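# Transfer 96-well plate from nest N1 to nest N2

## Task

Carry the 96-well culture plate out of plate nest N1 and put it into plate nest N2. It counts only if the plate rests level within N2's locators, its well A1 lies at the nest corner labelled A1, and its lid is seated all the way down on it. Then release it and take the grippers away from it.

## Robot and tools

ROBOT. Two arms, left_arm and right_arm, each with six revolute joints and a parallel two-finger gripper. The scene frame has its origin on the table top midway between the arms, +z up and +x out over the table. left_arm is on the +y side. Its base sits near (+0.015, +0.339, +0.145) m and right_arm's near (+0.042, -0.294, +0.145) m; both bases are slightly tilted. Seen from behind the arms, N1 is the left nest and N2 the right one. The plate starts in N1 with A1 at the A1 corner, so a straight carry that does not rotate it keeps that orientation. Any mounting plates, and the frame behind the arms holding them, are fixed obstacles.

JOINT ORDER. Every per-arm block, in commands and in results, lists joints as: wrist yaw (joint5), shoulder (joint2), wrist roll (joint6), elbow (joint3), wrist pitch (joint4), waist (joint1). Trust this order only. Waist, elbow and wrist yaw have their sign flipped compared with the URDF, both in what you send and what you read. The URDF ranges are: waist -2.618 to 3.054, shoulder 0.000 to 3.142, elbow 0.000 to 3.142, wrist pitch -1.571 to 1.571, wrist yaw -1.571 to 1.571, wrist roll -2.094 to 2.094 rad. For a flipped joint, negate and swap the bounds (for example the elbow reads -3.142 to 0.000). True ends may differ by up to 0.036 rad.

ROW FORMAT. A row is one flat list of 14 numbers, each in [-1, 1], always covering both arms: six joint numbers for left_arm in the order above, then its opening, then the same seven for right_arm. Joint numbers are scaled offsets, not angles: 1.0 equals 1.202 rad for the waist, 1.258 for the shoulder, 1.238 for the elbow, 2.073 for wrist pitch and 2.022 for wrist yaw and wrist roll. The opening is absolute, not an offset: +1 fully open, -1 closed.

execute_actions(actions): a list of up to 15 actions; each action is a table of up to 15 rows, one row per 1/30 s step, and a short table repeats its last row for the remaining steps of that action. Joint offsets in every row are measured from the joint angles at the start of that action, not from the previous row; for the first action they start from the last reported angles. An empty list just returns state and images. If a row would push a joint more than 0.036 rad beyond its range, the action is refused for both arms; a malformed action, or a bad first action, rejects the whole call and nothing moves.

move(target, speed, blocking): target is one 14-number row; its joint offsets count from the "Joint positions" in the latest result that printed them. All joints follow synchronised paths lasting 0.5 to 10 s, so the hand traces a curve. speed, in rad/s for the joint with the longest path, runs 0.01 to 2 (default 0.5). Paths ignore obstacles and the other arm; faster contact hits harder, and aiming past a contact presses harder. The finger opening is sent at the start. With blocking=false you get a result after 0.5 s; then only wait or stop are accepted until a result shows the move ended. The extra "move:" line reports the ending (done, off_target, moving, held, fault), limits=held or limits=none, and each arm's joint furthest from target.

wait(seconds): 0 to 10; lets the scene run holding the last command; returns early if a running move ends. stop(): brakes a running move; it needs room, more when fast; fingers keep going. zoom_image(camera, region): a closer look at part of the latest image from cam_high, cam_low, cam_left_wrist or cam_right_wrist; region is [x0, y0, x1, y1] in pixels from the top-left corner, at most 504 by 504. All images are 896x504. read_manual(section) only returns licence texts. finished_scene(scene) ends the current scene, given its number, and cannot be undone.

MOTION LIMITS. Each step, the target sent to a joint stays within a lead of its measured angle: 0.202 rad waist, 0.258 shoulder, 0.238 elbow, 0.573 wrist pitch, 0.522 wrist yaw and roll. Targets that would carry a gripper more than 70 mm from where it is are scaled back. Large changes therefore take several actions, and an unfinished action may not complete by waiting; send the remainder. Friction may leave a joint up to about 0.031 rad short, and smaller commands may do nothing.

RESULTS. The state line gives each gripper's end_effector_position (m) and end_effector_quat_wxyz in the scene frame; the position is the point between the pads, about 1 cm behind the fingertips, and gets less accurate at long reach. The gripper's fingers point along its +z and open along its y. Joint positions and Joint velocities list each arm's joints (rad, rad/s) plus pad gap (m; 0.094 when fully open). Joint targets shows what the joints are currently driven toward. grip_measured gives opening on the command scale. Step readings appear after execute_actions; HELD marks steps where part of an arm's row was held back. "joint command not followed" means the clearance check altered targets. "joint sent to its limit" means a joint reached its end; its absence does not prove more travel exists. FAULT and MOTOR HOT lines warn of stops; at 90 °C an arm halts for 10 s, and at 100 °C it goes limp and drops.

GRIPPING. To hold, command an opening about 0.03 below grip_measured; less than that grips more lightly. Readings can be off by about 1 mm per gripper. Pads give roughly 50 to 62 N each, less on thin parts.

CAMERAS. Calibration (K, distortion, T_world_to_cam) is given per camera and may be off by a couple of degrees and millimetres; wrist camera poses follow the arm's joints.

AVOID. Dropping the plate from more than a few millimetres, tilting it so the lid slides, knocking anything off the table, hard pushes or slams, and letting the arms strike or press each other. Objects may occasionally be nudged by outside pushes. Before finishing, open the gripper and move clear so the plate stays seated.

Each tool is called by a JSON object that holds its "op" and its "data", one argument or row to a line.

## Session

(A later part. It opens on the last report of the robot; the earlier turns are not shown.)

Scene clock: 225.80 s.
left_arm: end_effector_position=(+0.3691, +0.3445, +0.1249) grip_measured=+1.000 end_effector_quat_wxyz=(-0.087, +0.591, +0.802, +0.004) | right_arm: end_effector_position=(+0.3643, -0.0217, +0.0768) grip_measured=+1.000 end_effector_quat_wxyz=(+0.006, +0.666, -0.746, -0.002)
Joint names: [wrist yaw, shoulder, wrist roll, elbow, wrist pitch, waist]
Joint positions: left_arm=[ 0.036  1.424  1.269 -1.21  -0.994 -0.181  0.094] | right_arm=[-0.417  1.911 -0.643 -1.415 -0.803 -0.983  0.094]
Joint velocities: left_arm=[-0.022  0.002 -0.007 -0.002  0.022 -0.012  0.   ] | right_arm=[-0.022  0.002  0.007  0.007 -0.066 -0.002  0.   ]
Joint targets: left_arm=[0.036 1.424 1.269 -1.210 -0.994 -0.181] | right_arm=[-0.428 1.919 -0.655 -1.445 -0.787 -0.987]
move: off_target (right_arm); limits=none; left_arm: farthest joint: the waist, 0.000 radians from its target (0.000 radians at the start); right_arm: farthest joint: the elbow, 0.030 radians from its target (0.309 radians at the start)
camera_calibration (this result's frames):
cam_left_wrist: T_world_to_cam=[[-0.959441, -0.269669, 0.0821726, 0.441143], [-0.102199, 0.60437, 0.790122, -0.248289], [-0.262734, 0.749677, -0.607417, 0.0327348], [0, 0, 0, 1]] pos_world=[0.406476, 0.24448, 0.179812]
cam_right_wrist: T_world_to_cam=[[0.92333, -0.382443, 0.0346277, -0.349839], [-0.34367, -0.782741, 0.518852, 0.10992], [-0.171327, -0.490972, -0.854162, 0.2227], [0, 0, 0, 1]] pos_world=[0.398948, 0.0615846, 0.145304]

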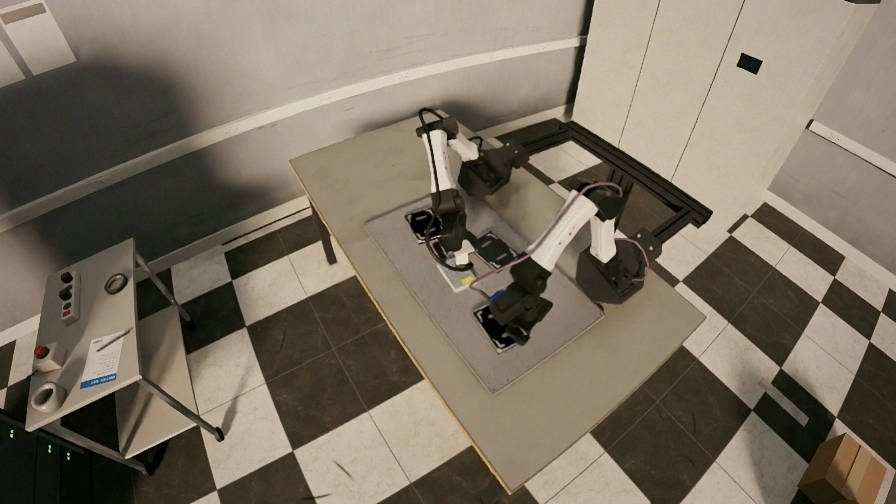

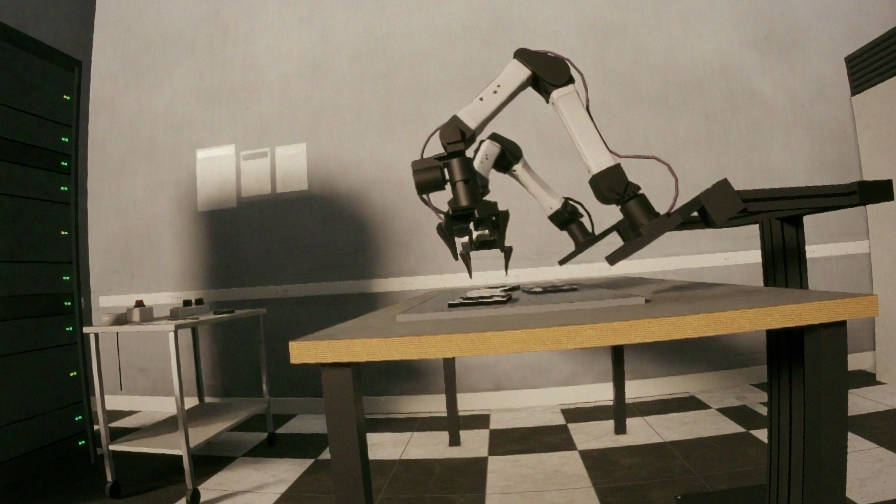

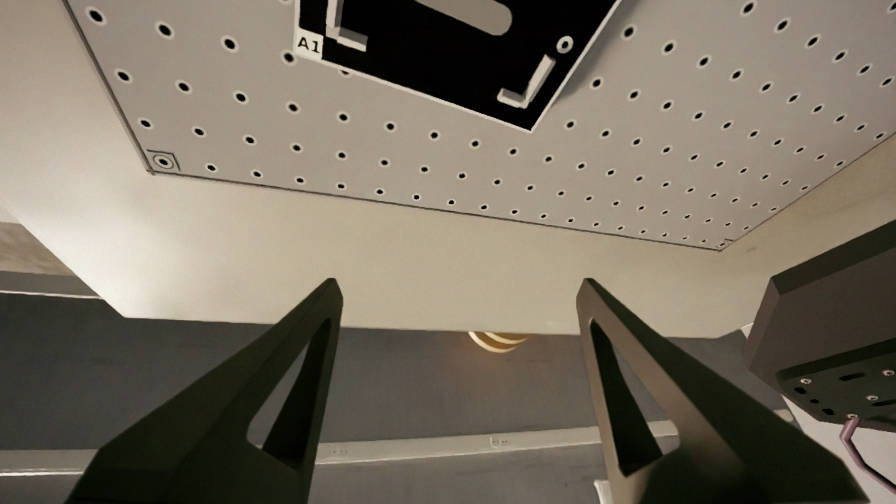

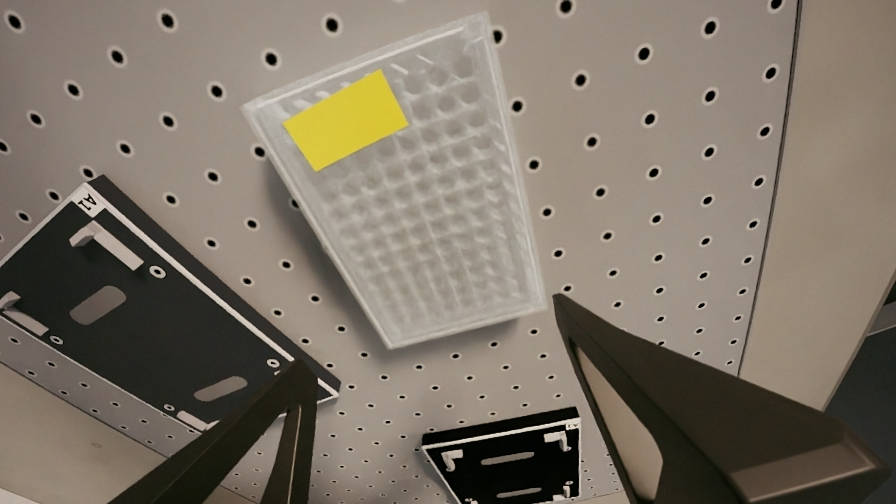

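{"op": "move", "data": {
  "target": [0,0,0,0,0,0,1,-0.008,0.13,-0.017,-0.114,0.033,-0.017,1],
  "speed": 0.2
}}

Scene clock: 241.17 s.
left_arm: end_effector_position=(+0.3691, +0.3445, +0.1249) grip_measured=+1.000 end_effector_quat_wxyz=(-0.087, +0.591, +0.802, +0.004) | right_arm: end_effector_position=(+0.3719, +0.0118, +0.0475) grip_measured=+1.000 end_effector_quat_wxyz=(-0.003, +0.676, -0.737, -0.002)
Joint names: [wrist yaw, shoulder, wrist roll, elbow, wrist pitch, waist]
Joint positions: left_arm=[ 0.036  1.424  1.269 -1.21  -0.994 -0.181  0.094] | right_arm=[-0.421  2.063 -0.666 -1.529 -0.751 -0.993  0.094]
Joint velocities: left_arm=[ 0.066  0.002 -0.037  0.007 -0.022 -0.002  0.   ] | right_arm=[-0.007  0.002  0.007 -0.012  0.066 -0.012  0.   ]
Joint targets: left_arm=[0.036 1.424 1.269 -1.210 -0.994 -0.181] | right_arm=[-0.433 2.075 -0.678 -1.557 -0.734 -1.003]
move: off_target (right_arm); limits=none; left_arm: farthest joint: the waist, 0.000 radians from its target (0.000 radians at the start); right_arm: farthest joint: the elbow, 0.027 radians from its target (0.141 radians at the start)
camera_calibration (this result's frames):
cam_left_wrist: T_world_to_cam=[[-0.959441, -0.269669, 0.0821726, 0.441143], [-0.102199, 0.60437, 0.790122, -0.248289], [-0.262734, 0.749677, -0.607417, 0.0327348], [0, 0, 0, 1]] pos_world=[0.406476, 0.24448, 0.179812]
cam_right_wrist: T_world_to_cam=[[0.932702, -0.358166, 0.0422378, -0.347129], [-0.329121, -0.797425, 0.505759, 0.149308], [-0.147464, -0.485624, -0.86164, 0.206831], [0, 0, 0, 1]] pos_world=[0.403409, 0.0951747, 0.117362]

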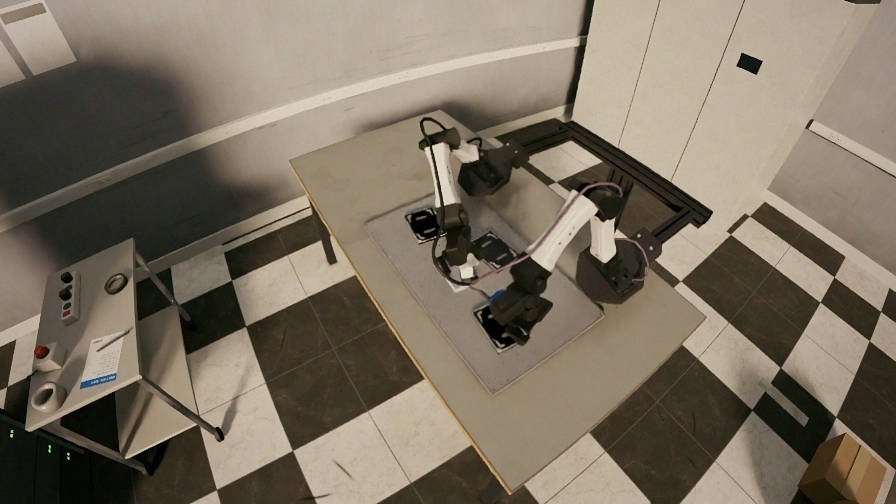

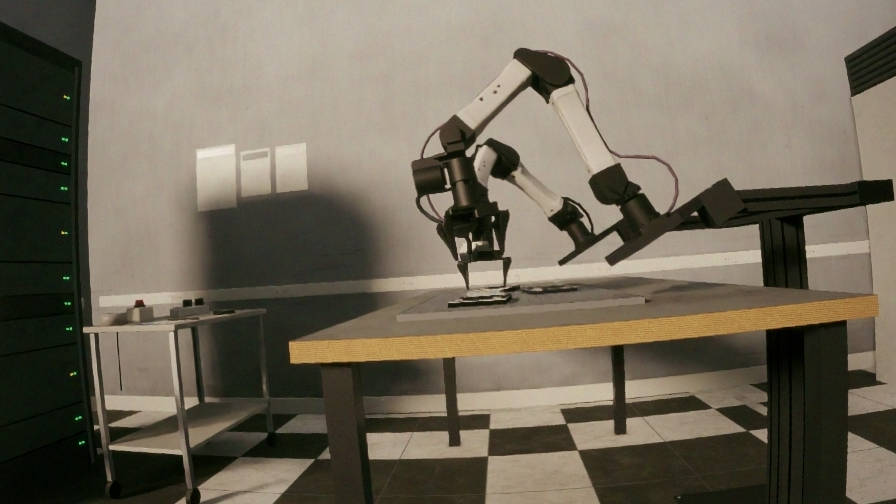

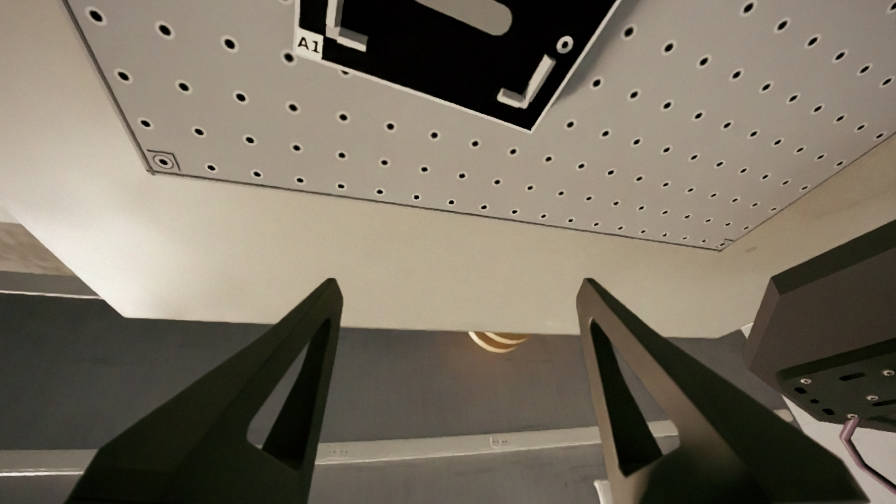

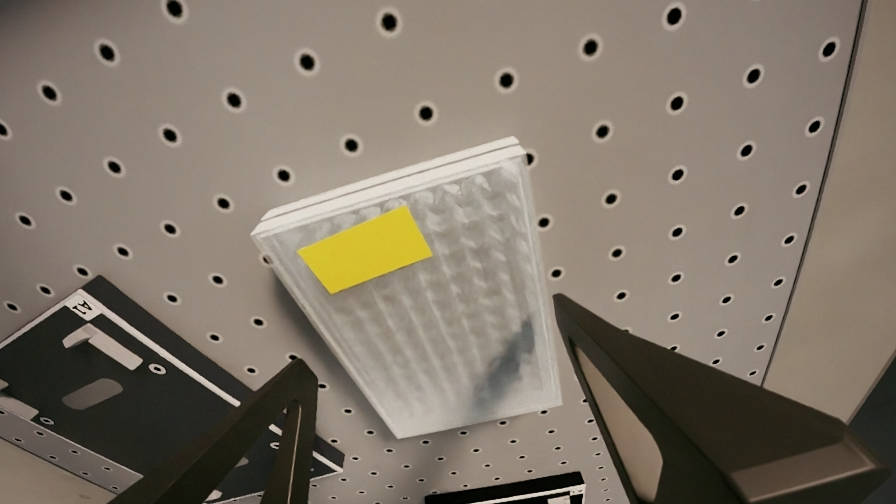

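{"op": "move", "data": {
  "target": [0,0,0,0,0,0,1,0.0,0.044,-0.016,0.032,0.04,0.028,1],
  "speed": 0.08
}}

{"op": "zoom_image", "data": {
  "camera": "cam_low",
  "region": [450, 250, 530, 310]
}}

Scene clock: 248.80 s.
left_arm: end_effector_position=(+0.3691, +0.3445, +0.1249) grip_measured=+1.000 end_effector_quat_wxyz=(-0.087, +0.591, +0.802, +0.004) | right_arm: end_effector_position=(+0.3742, +0.0083, +0.0260) grip_measured=+1.000 end_effector_quat_wxyz=(-0.001, +0.674, -0.739, +0.003)
Joint names: [wrist yaw, shoulder, wrist roll, elbow, wrist pitch, waist]
Joint positions: left_arm=[ 0.036  1.424  1.269 -1.21  -0.994 -0.181  0.094] | right_arm=[-0.423  2.101 -0.688 -1.513 -0.688 -0.966  0.094]
Joint velocities: left_arm=[ 0.022 -0.017  0.022  0.022 -0.051  0.017  0.   ] | right_arm=[ 0.022  0.012 -0.007 -0.002  0.007  0.007  0.   ]
Joint targets: left_arm=[0.036 1.424 1.269 -1.210 -0.994 -0.181] | right_arm=[-0.421 2.119 -0.699 -1.490 -0.668 -0.960]
move: off_target (right_arm); limits=none; left_arm: farthest joint: the waist, 0.000 radians from its target (0.000 radians at the start); right_arm: farthest joint: the elbow, 0.024 radians from its target (0.040 radians at the start)
camera_calibration (this result's frames):
cam_left_wrist: T_world_to_cam=[[-0.959441, -0.269669, 0.0821726, 0.441143], [-0.102199, 0.60437, 0.790122, -0.248289], [-0.262734, 0.749677, -0.607417, 0.0327348], [0, 0, 0, 1]] pos_world=[0.406476, 0.24448, 0.179812]
cam_right_wrist: T_world_to_cam=[[0.93055, -0.362871, 0.0489979, -0.348998], [-0.335435, -0.791134, 0.511459, 0.160313], [-0.14683, -0.492374, -0.85791, 0.186757], [0, 0, 0, 1]] pos_world=[0.405956, 0.0921422, 0.0953276]

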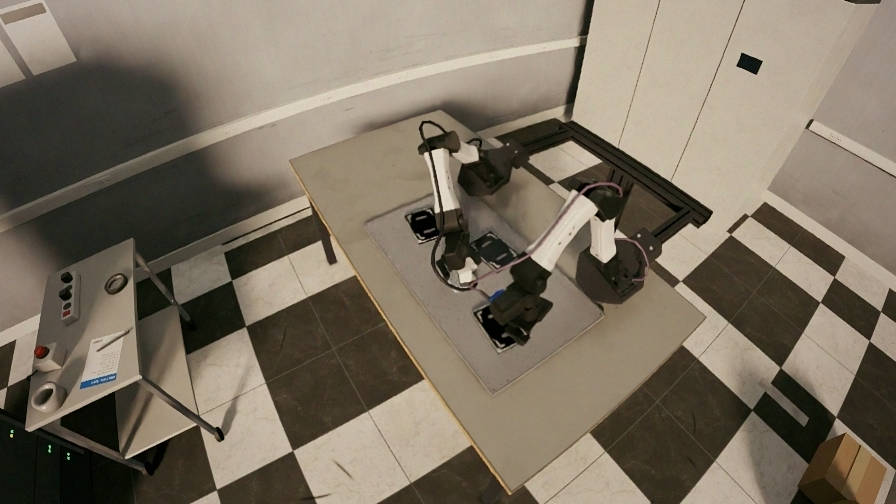

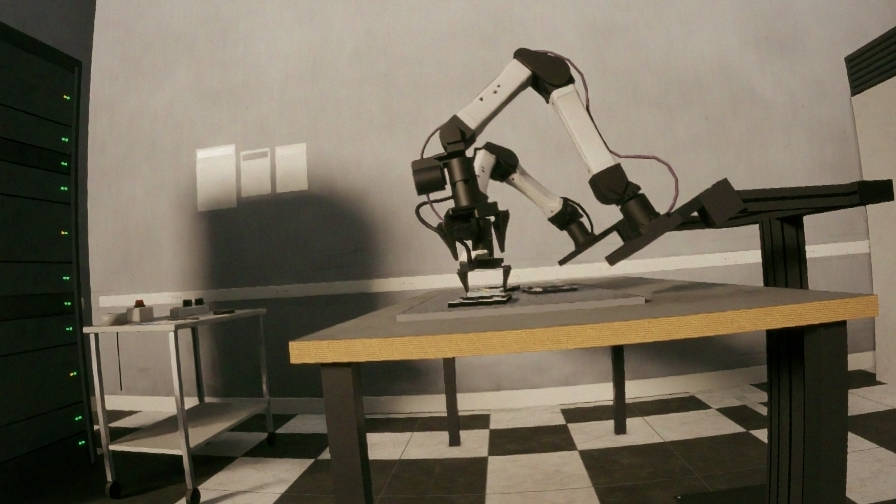

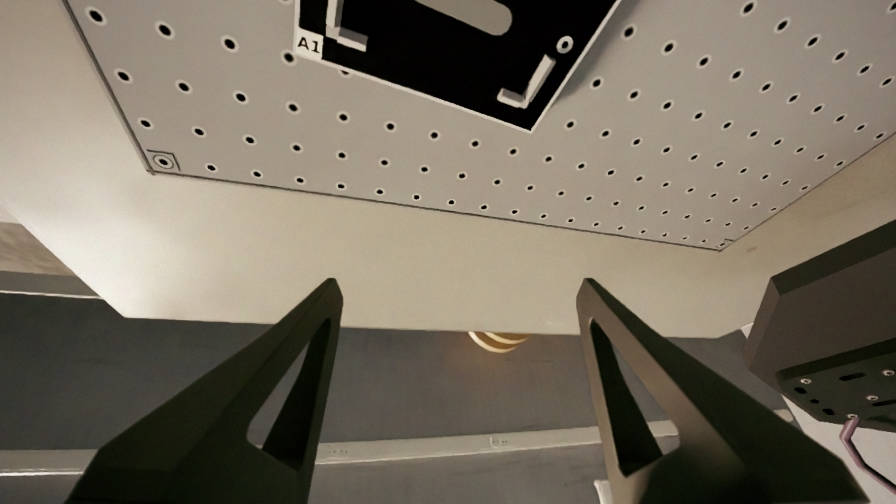

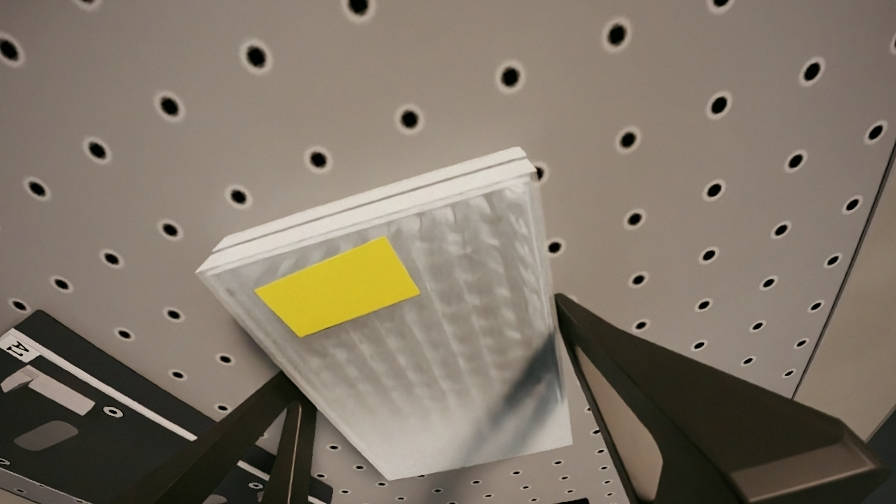

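Region (450, 250, 530, 310) of cam_low's 896x504 image, scaled by 6.300, with more detail than that image has; it fills the top 378 rows of this view, and the rest is white.

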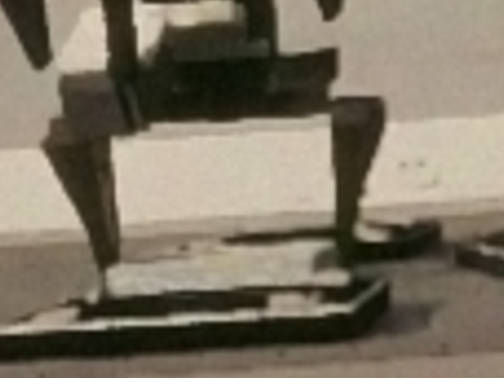

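{"op": "move", "data": {
  "target": [0,0,0,0,0,0,1,0,0.028,-0.008,0.022,0.021,0.008,1],
  "speed": 0.04
}}

Scene clock: 252.57 s.
left_arm: end_effector_position=(+0.3691, +0.3445, +0.1249) grip_measured=+1.000 end_effector_quat_wxyz=(-0.087, +0.591, +0.802, +0.004) | right_arm: end_effector_position=(+0.3748, +0.0091, +0.0258) grip_measured=+1.000 end_effector_quat_wxyz=(-0.003, +0.676, -0.737, +0.003)
Joint names: [wrist yaw, shoulder, wrist roll, elbow, wrist pitch, waist]
Joint positions: left_arm=[ 0.036  1.424  1.269 -1.21  -0.994 -0.181  0.094] | right_arm=[-0.423  2.102 -0.696 -1.513 -0.684 -0.966  0.094]
Joint velocities: left_arm=[ 0.066 -0.027 -0.022  0.002  0.066  0.012  0.   ] | right_arm=[-0.051 -0.012 -0.007  0.002  0.051 -0.002  0.   ]
Joint targets: left_arm=[0.036 1.424 1.269 -1.210 -0.994 -0.181] | right_arm=[-0.423 2.136 -0.704 -1.486 -0.645 -0.957]
move: off_target (right_arm); limits=none; left_arm: farthest joint: the waist, 0.000 radians from its target (0.000 radians at the start); right_arm: farthest joint: the wrist pitch, 0.039 radians from its target (0.044 radians at the start)
camera_calibration (this result's frames):
cam_left_wrist: T_world_to_cam=[[-0.959441, -0.269669, 0.0821726, 0.441143], [-0.102199, 0.60437, 0.790122, -0.248289], [-0.262734, 0.749677, -0.607417, 0.0327348], [0, 0, 0, 1]] pos_world=[0.406476, 0.24448, 0.179812]
cam_right_wrist: T_world_to_cam=[[0.932893, -0.35661, 0.0503979, -0.350201], [-0.331249, -0.794653, 0.508724, 0.159745], [-0.141367, -0.49128, -0.859453, 0.184945], [0, 0, 0, 1]] pos_world=[0.40576, 0.092916, 0.0953348]

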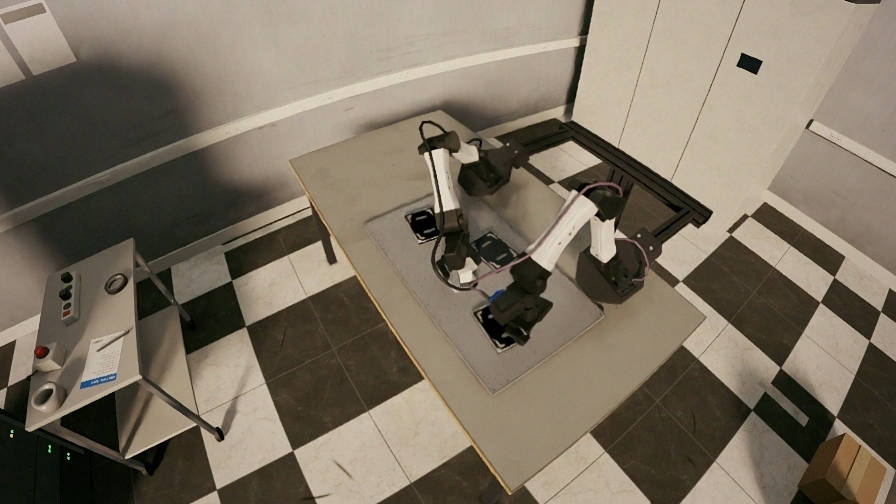

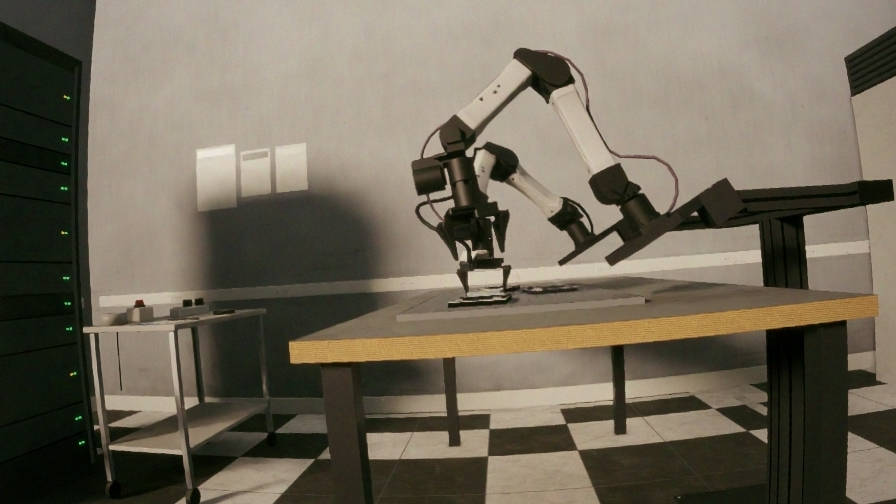

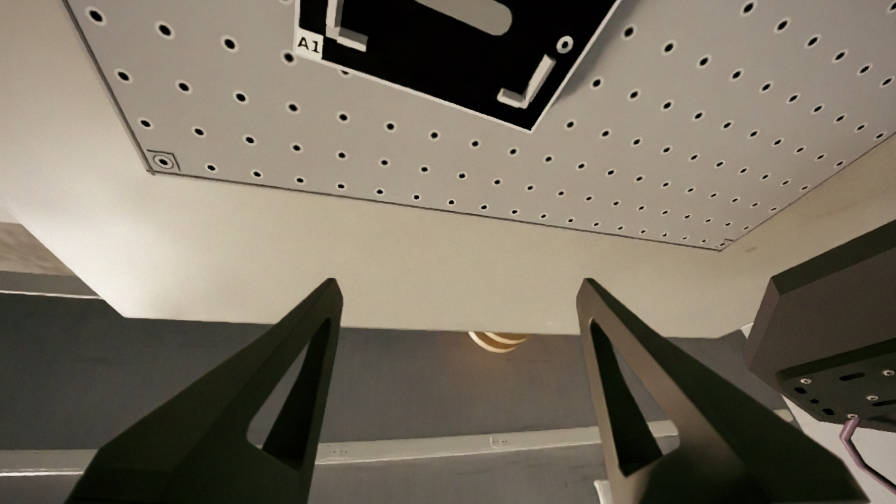

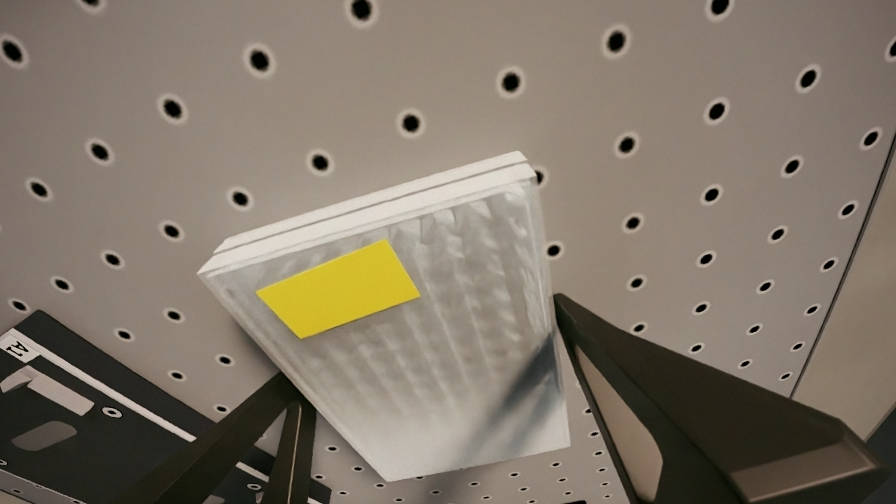

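{"op": "execute_actions", "data": {
  "actions": [
    [[0,0,0,0,0,0,1,0,-0.005,0,0,-0.004,0,1]],
    [[0,0,0,0,0,0,1,0,0,0,0,0,0,0.9]],
    [[0,0,0,0,0,0,1,0,0,0,0,0,0,0.84]],
    [[0,0,0,0,0,0,1,0,0,0,0,0,0,0.77]],
    [[0,0,0,0,0,0,1,0,0,0,0,0,0,0.77]]
  ]
}}

Scene clock: 258.70 s.
left_arm: end_effector_position=(+0.3691, +0.3445, +0.1249) grip_measured=+1.000 end_effector_quat_wxyz=(-0.087, +0.591, +0.802, +0.004) | right_arm: end_effector_position=(+0.3743, +0.0092, +0.0258) grip_measured=+0.800 end_effector_quat_wxyz=(-0.002, +0.677, -0.736, +0.002)
Joint names: [wrist yaw, shoulder, wrist roll, elbow, wrist pitch, waist]
Joint positions: left_arm=[ 0.036  1.424  1.269 -1.21  -0.994 -0.181  0.094] | right_arm=[-0.42   2.102 -0.696 -1.513 -0.685 -0.966  0.085]
Joint velocities: left_arm=[-0.007 -0.002  0.051 -0.012 -0.007  0.002  0.   ] | right_arm=[-0.007 -0.007 -0.007  0.002 -0.022 -0.002 -0.   ]
Joint targets: left_arm=[0.036 1.424 1.269 -1.210 -0.994 -0.181] | right_arm=[-0.420 2.102 -0.696 -1.513 -0.685 -0.966]
Step readings (joint positions; steps 1 to 15: 1st action; 16 to 30: 2nd action; 31 to 45: 3rd action; 46 to 60: 4th action; 61 to 75: 5th action):
0: left_arm=[0.036 1.424 1.269 -1.210 -0.994 -0.181] | right_arm=[-0.422 2.102 -0.696 -1.513 -0.684 -0.966]
1: left_arm=[0.036 1.424 1.269 -1.210 -0.994 -0.181] | right_arm=[-0.422 2.102 -0.696 -1.513 -0.684 -0.966]
2: left_arm=[0.036 1.424 1.269 -1.210 -0.994 -0.181] | right_arm=[-0.422 2.102 -0.696 -1.513 -0.684 -0.966]
4: left_arm=[0.036 1.424 1.269 -1.210 -0.994 -0.181] | right_arm=[-0.422 2.102 -0.696 -1.513 -0.684 -0.966]
8: left_arm=[0.036 1.424 1.269 -1.210 -0.994 -0.181] | right_arm=[-0.422 2.102 -0.696 -1.513 -0.684 -0.966]
15: left_arm=[0.036 1.424 1.269 -1.210 -0.994 -0.181] | right_arm=[-0.422 2.102 -0.696 -1.513 -0.684 -0.966]
16: left_arm=[0.036 1.424 1.269 -1.210 -0.994 -0.181] | right_arm=[-0.421 2.102 -0.696 -1.513 -0.685 -0.966]
17: left_arm=[0.036 1.424 1.269 -1.210 -0.994 -0.181] | right_arm=[-0.421 2.102 -0.696 -1.513 -0.685 -0.966]
19: left_arm=[0.036 1.424 1.269 -1.210 -0.994 -0.181] | right_arm=[-0.420 2.102 -0.696 -1.513 -0.685 -0.966]
23: left_arm=[0.036 1.424 1.269 -1.210 -0.994 -0.181] | right_arm=[-0.420 2.102 -0.696 -1.513 -0.685 -0.966]
30: left_arm=[0.036 1.424 1.269 -1.210 -0.994 -0.181] | right_arm=[-0.420 2.102 -0.696 -1.513 -0.685 -0.966]
31: left_arm=[0.036 1.424 1.269 -1.210 -0.994 -0.181] | right_arm=[-0.420 2.102 -0.696 -1.513 -0.685 -0.966]
32: left_arm=[0.036 1.424 1.269 -1.210 -0.994 -0.181] | right_arm=[-0.420 2.102 -0.696 -1.513 -0.685 -0.966]
34: left_arm=[0.036 1.424 1.269 -1.210 -0.994 -0.181] | right_arm=[-0.420 2.102 -0.696 -1.513 -0.685 -0.966]
38: left_arm=[0.036 1.424 1.269 -1.210 -0.994 -0.181] | right_arm=[-0.420 2.102 -0.696 -1.513 -0.685 -0.966]
45: left_arm=[0.036 1.424 1.269 -1.210 -0.994 -0.181] | right_arm=[-0.420 2.102 -0.696 -1.513 -0.685 -0.966]
46: left_arm=[0.036 1.424 1.269 -1.210 -0.994 -0.181] | right_arm=[-0.420 2.102 -0.696 -1.513 -0.685 -0.966]
47: left_arm=[0.036 1.424 1.269 -1.210 -0.994 -0.181] | right_arm=[-0.420 2.102 -0.696 -1.513 -0.685 -0.966]
49: left_arm=[0.036 1.424 1.269 -1.210 -0.994 -0.181] | right_arm=[-0.420 2.102 -0.696 -1.513 -0.685 -0.966]
53: left_arm=[0.036 1.424 1.269 -1.210 -0.994 -0.181] | right_arm=[-0.420 2.102 -0.696 -1.513 -0.685 -0.966]
60: left_arm=[0.036 1.424 1.269 -1.210 -0.994 -0.181] | right_arm=[-0.420 2.102 -0.696 -1.513 -0.685 -0.966]
61: left_arm=[0.036 1.424 1.269 -1.210 -0.994 -0.181] | right_arm=[-0.420 2.102 -0.696 -1.513 -0.685 -0.966]
62: left_arm=[0.036 1.424 1.269 -1.210 -0.994 -0.181] | right_arm=[-0.420 2.102 -0.696 -1.513 -0.685 -0.966]
64: left_arm=[0.036 1.424 1.269 -1.210 -0.994 -0.181] | right_arm=[-0.420 2.102 -0.696 -1.513 -0.685 -0.966]
68: left_arm=[0.036 1.424 1.269 -1.210 -0.994 -0.181] | right_arm=[-0.420 2.102 -0.696 -1.513 -0.685 -0.966]
75: Joint positions above
camera_calibration (this result's frames):
cam_left_wrist: T_world_to_cam=[[-0.959441, -0.269669, 0.0821726, 0.441143], [-0.102199, 0.60437, 0.790122, -0.248289], [-0.262734, 0.749677, -0.607417, 0.0327348], [0, 0, 0, 1]] pos_world=[0.406476, 0.24448, 0.179812]
cam_right_wrist: T_world_to_cam=[[0.933314, -0.355853, 0.0478878, -0.349835], [-0.329367, -0.795375, 0.508818, 0.158963], [-0.142976, -0.49066, -0.859541, 0.185519], [0, 0, 0, 1]] pos_world=[0.405387, 0.0929718, 0.0953306]

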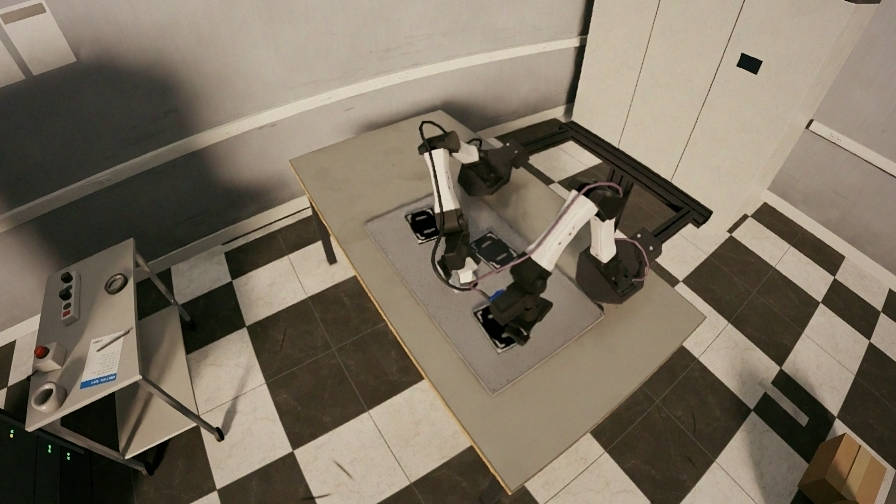

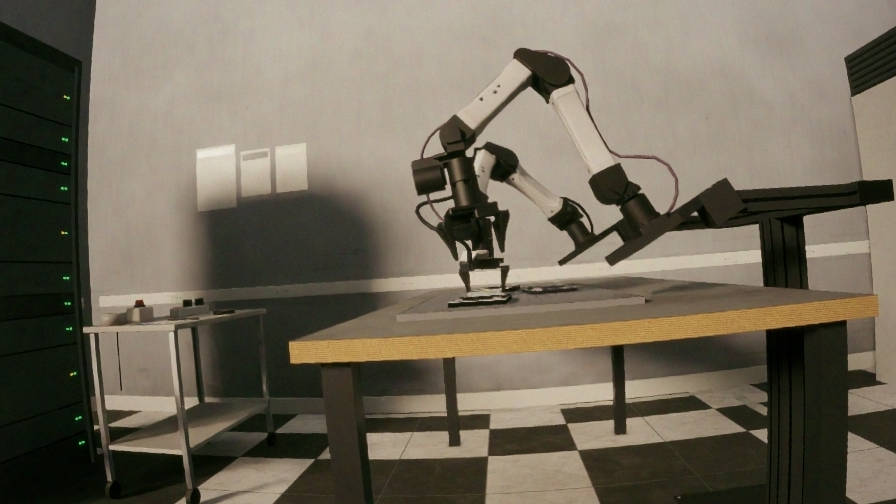

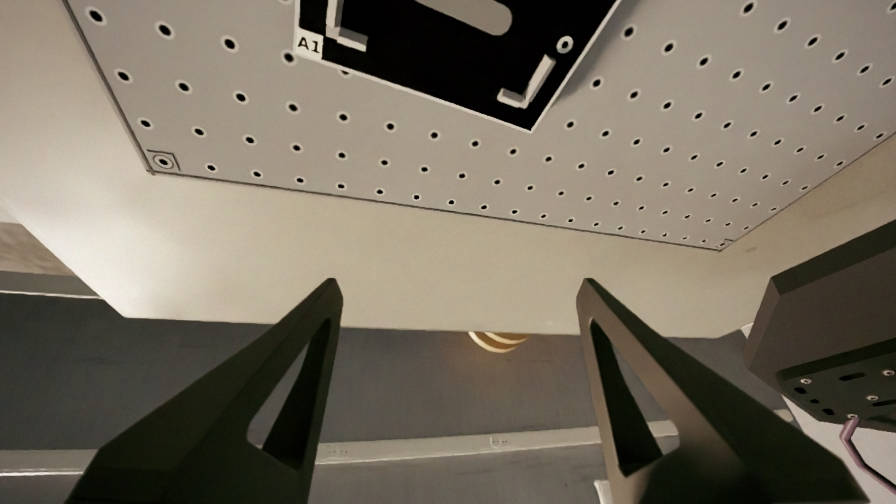

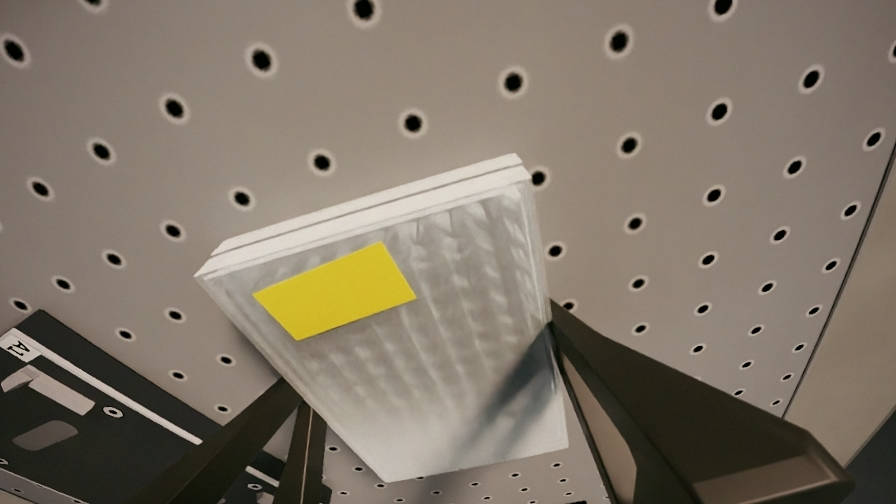

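{"op": "move", "data": {
  "target": [0,0,0,0,0,0,1,0,-0.085,0.02,-0.045,-0.075,-0.045,0.77],
  "speed": 0.15
}}

Scene clock: 270.77 s.
left_arm: end_effector_position=(+0.3691, +0.3445, +0.1249) grip_measured=+1.000 end_effector_quat_wxyz=(-0.087, +0.591, +0.802, +0.004) | right_arm: end_effector_position=(+0.3703, +0.0086, +0.0687) grip_measured=+0.800 end_effector_quat_wxyz=(+0.001, +0.684, -0.729, -0.004)
Joint names: [wrist yaw, shoulder, wrist roll, elbow, wrist pitch, waist]
Joint positions: left_arm=[ 0.036  1.424  1.269 -1.21  -0.994 -0.181  0.094] | right_arm=[-0.42   2.02  -0.667 -1.543 -0.823 -1.011  0.085]
Joint velocities: left_arm=[ 0.007  0.002  0.022  0.017 -0.022 -0.002  0.   ] | right_arm=[ 0.007  0.002 -0.051  0.022  0.007 -0.012 -0.001]
Joint targets: left_arm=[0.036 1.424 1.269 -1.210 -0.994 -0.181] | right_arm=[-0.420 1.995 -0.656 -1.569 -0.841 -1.020]
move: off_target (right_arm); limits=none; left_arm: farthest joint: the waist, 0.000 radians from its target (0.000 radians at the start); right_arm: farthest joint: the elbow, 0.026 radians from its target (0.056 radians at the start)
camera_calibration (this result's frames):
cam_left_wrist: T_world_to_cam=[[-0.959441, -0.269669, 0.0821726, 0.441143], [-0.102199, 0.60437, 0.790122, -0.248289], [-0.262734, 0.749677, -0.607417, 0.0327348], [0, 0, 0, 1]] pos_world=[0.406476, 0.24448, 0.179812]
cam_right_wrist: T_world_to_cam=[[0.940801, -0.337242, 0.0340675, -0.350342], [-0.306571, -0.803726, 0.509939, 0.126894], [-0.144592, -0.490196, -0.859536, 0.222149], [0, 0, 0, 1]] pos_world=[0.400626, 0.0927344, 0.138171]

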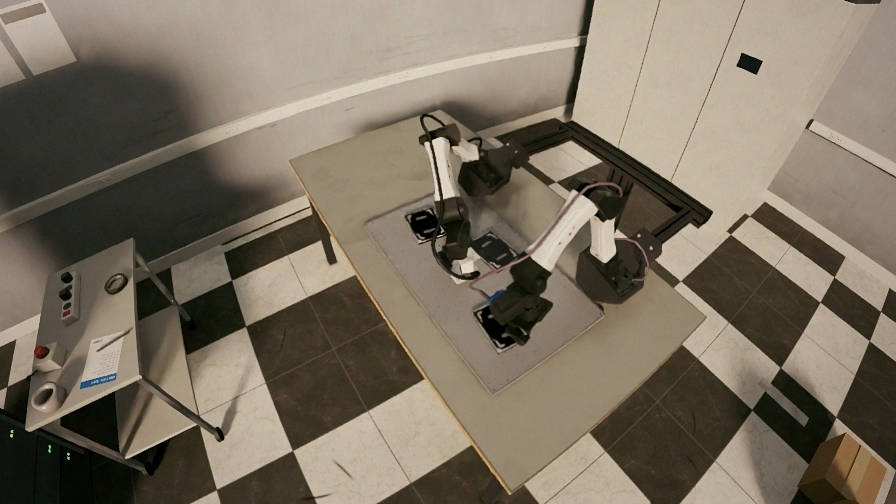

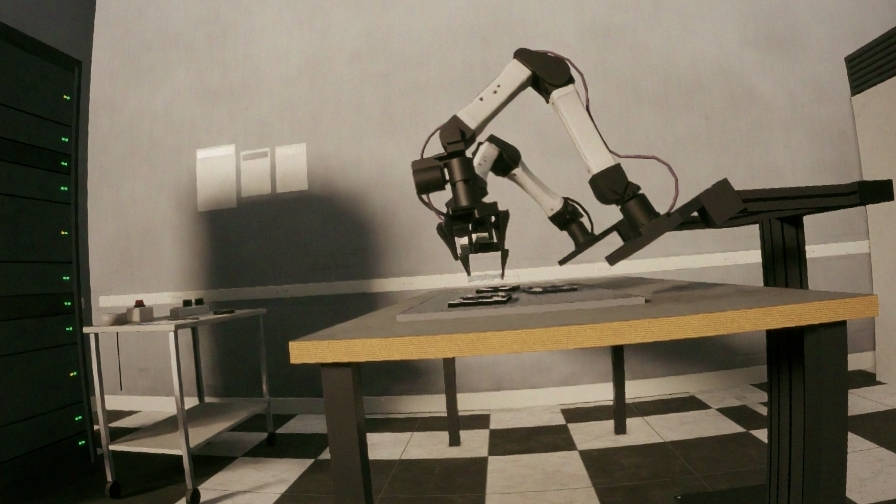

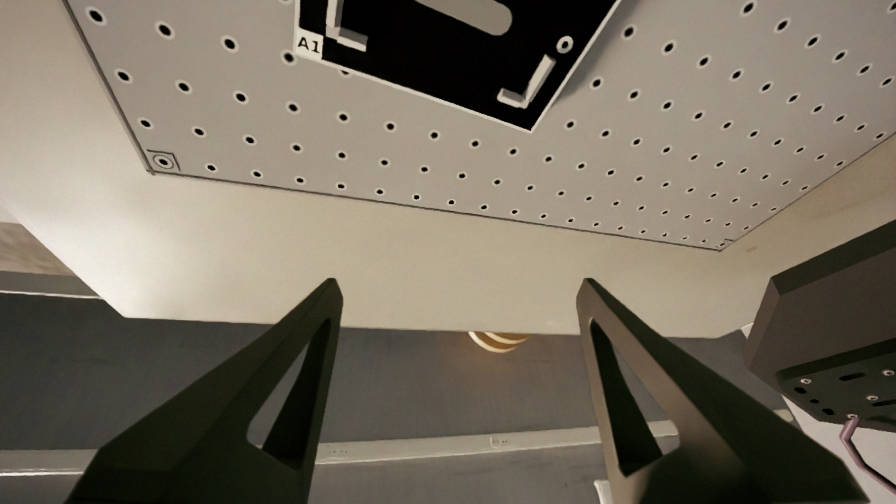

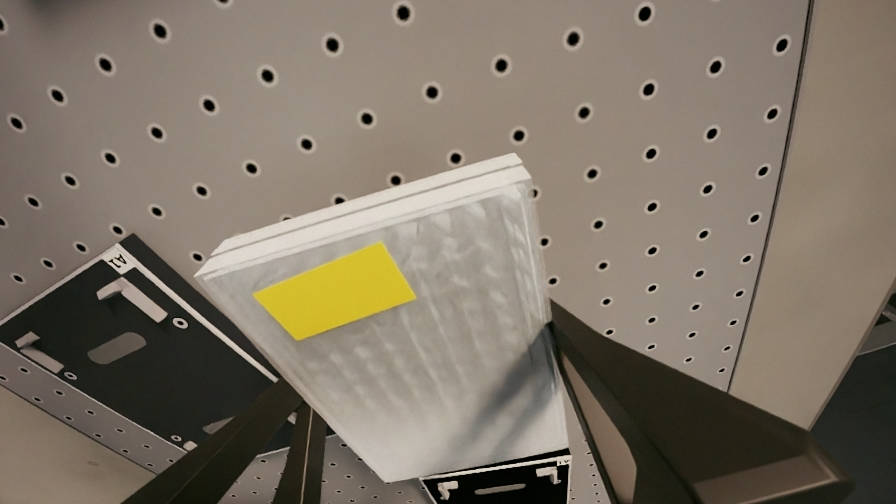

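{"op": "move", "data": {
  "target": [0,0,0,0,0,0,1,0.137,-0.58,-0.316,0.655,0.143,0.605,0.77],
  "speed": 0.5
}}

Scene clock: 276.87 s.
left_arm: end_effector_position=(+0.3691, +0.3445, +0.1249) grip_measured=+1.000 end_effector_quat_wxyz=(-0.087, +0.591, +0.802, +0.004) | right_arm: end_effector_position=(+0.3411, -0.2657, +0.0645) grip_measured=+0.800 end_effector_quat_wxyz=(+0.008, +0.658, -0.753, -0.004)
Joint names: [wrist yaw, shoulder, wrist roll, elbow, wrist pitch, waist]
Joint positions: left_arm=[ 0.036  1.424  1.269 -1.21  -0.994 -0.181  0.094] | right_arm=[-0.152  1.315 -1.294 -0.751 -0.543 -0.289  0.085]
Joint velocities: left_arm=[ 0.037 -0.002 -0.007  0.012 -0.066  0.002  0.   ] | right_arm=[ 0.066 -0.007  0.066  0.002 -0.007 -0.012 -0.001]
Joint targets: left_arm=[0.036 1.424 1.269 -1.210 -0.994 -0.181] | right_arm=[-0.143 1.290 -1.306 -0.733 -0.527 -0.283]
move: off_target (right_arm); limits=none; left_arm: farthest joint: the waist, 0.000 radians from its target (0.000 radians at the start); right_arm: farthest joint: the shoulder, 0.024 radians from its target (0.729 radians at the start)
camera_calibration (this result's frames):
cam_left_wrist: T_world_to_cam=[[-0.959441, -0.269669, 0.0821726, 0.441143], [-0.102199, 0.60437, 0.790122, -0.248289], [-0.262734, 0.749677, -0.607417, 0.0327348], [0, 0, 0, 1]] pos_world=[0.406476, 0.24448, 0.179812]
cam_right_wrist: T_world_to_cam=[[0.915468, -0.401382, 0.0284593, -0.423259], [-0.356416, -0.776015, 0.520354, -0.0766533], [-0.186776, -0.486511, -0.853476, 0.094898], [0, 0, 0, 1]] pos_world=[0.377885, -0.183204, 0.132926]

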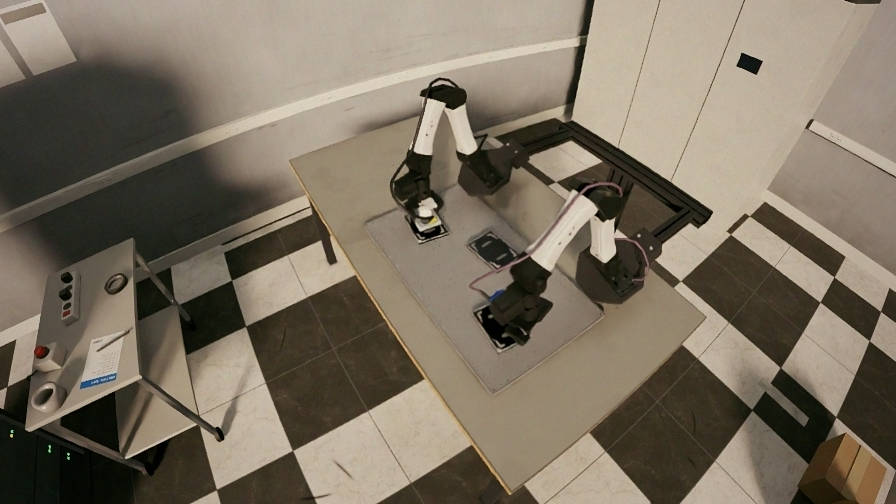

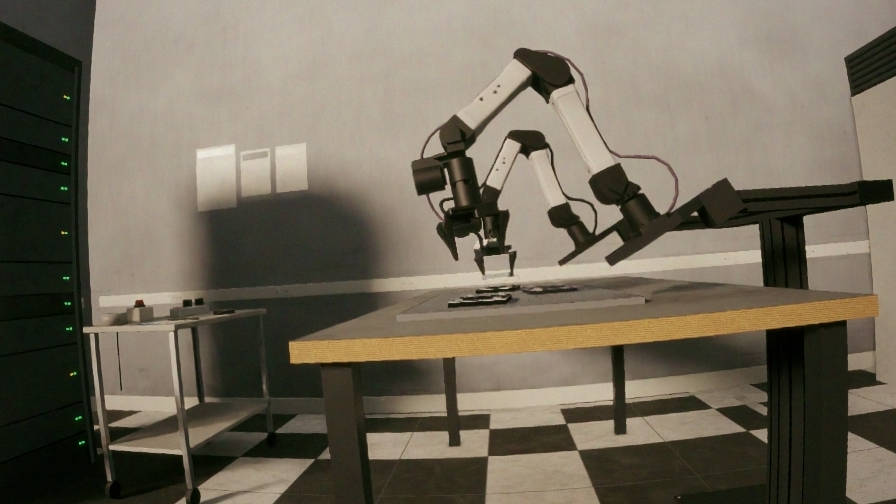

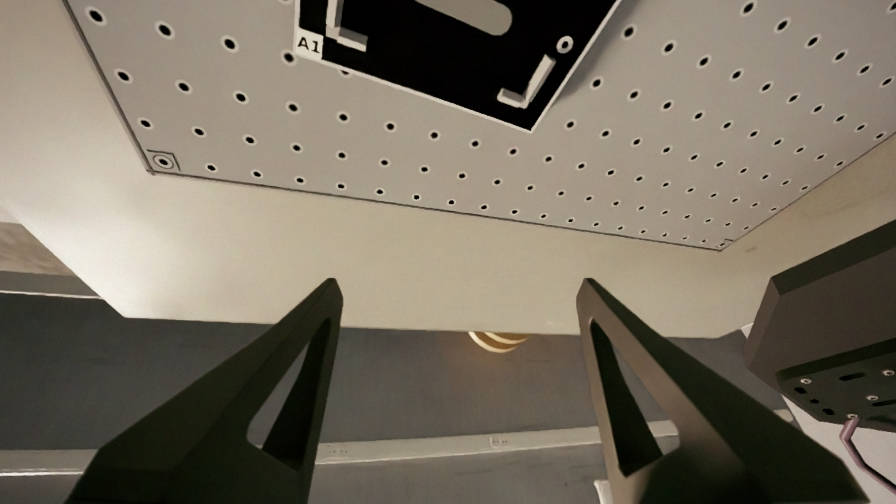

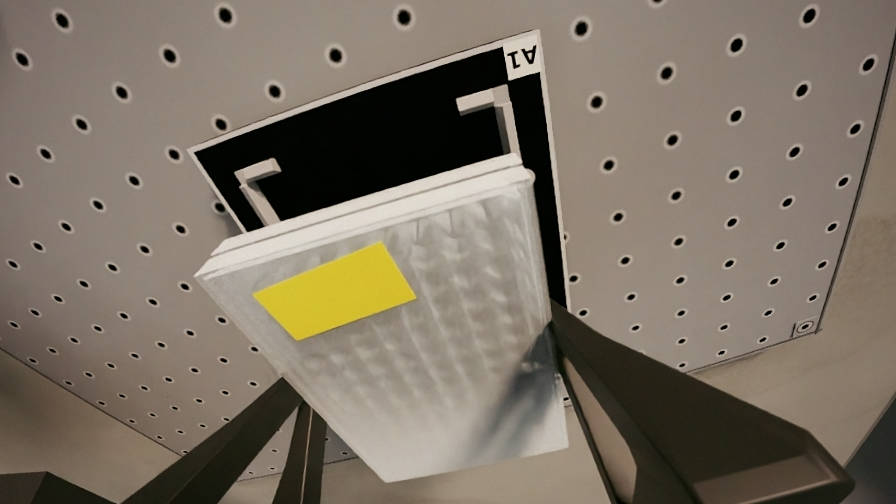

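{"op": "zoom_image", "data": {
  "camera": "cam_right_wrist",
  "region": [170, 20, 590, 300]
}}

Region (170, 20, 590, 300) of cam_right_wrist's 896x504 image, scaled by 1.200, with more detail than that image has.

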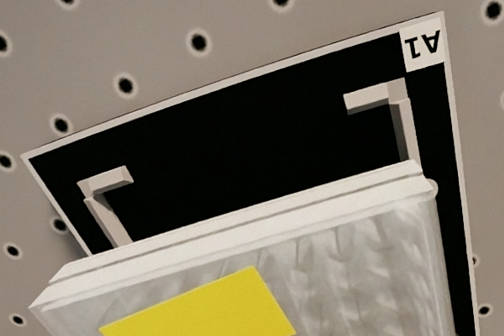

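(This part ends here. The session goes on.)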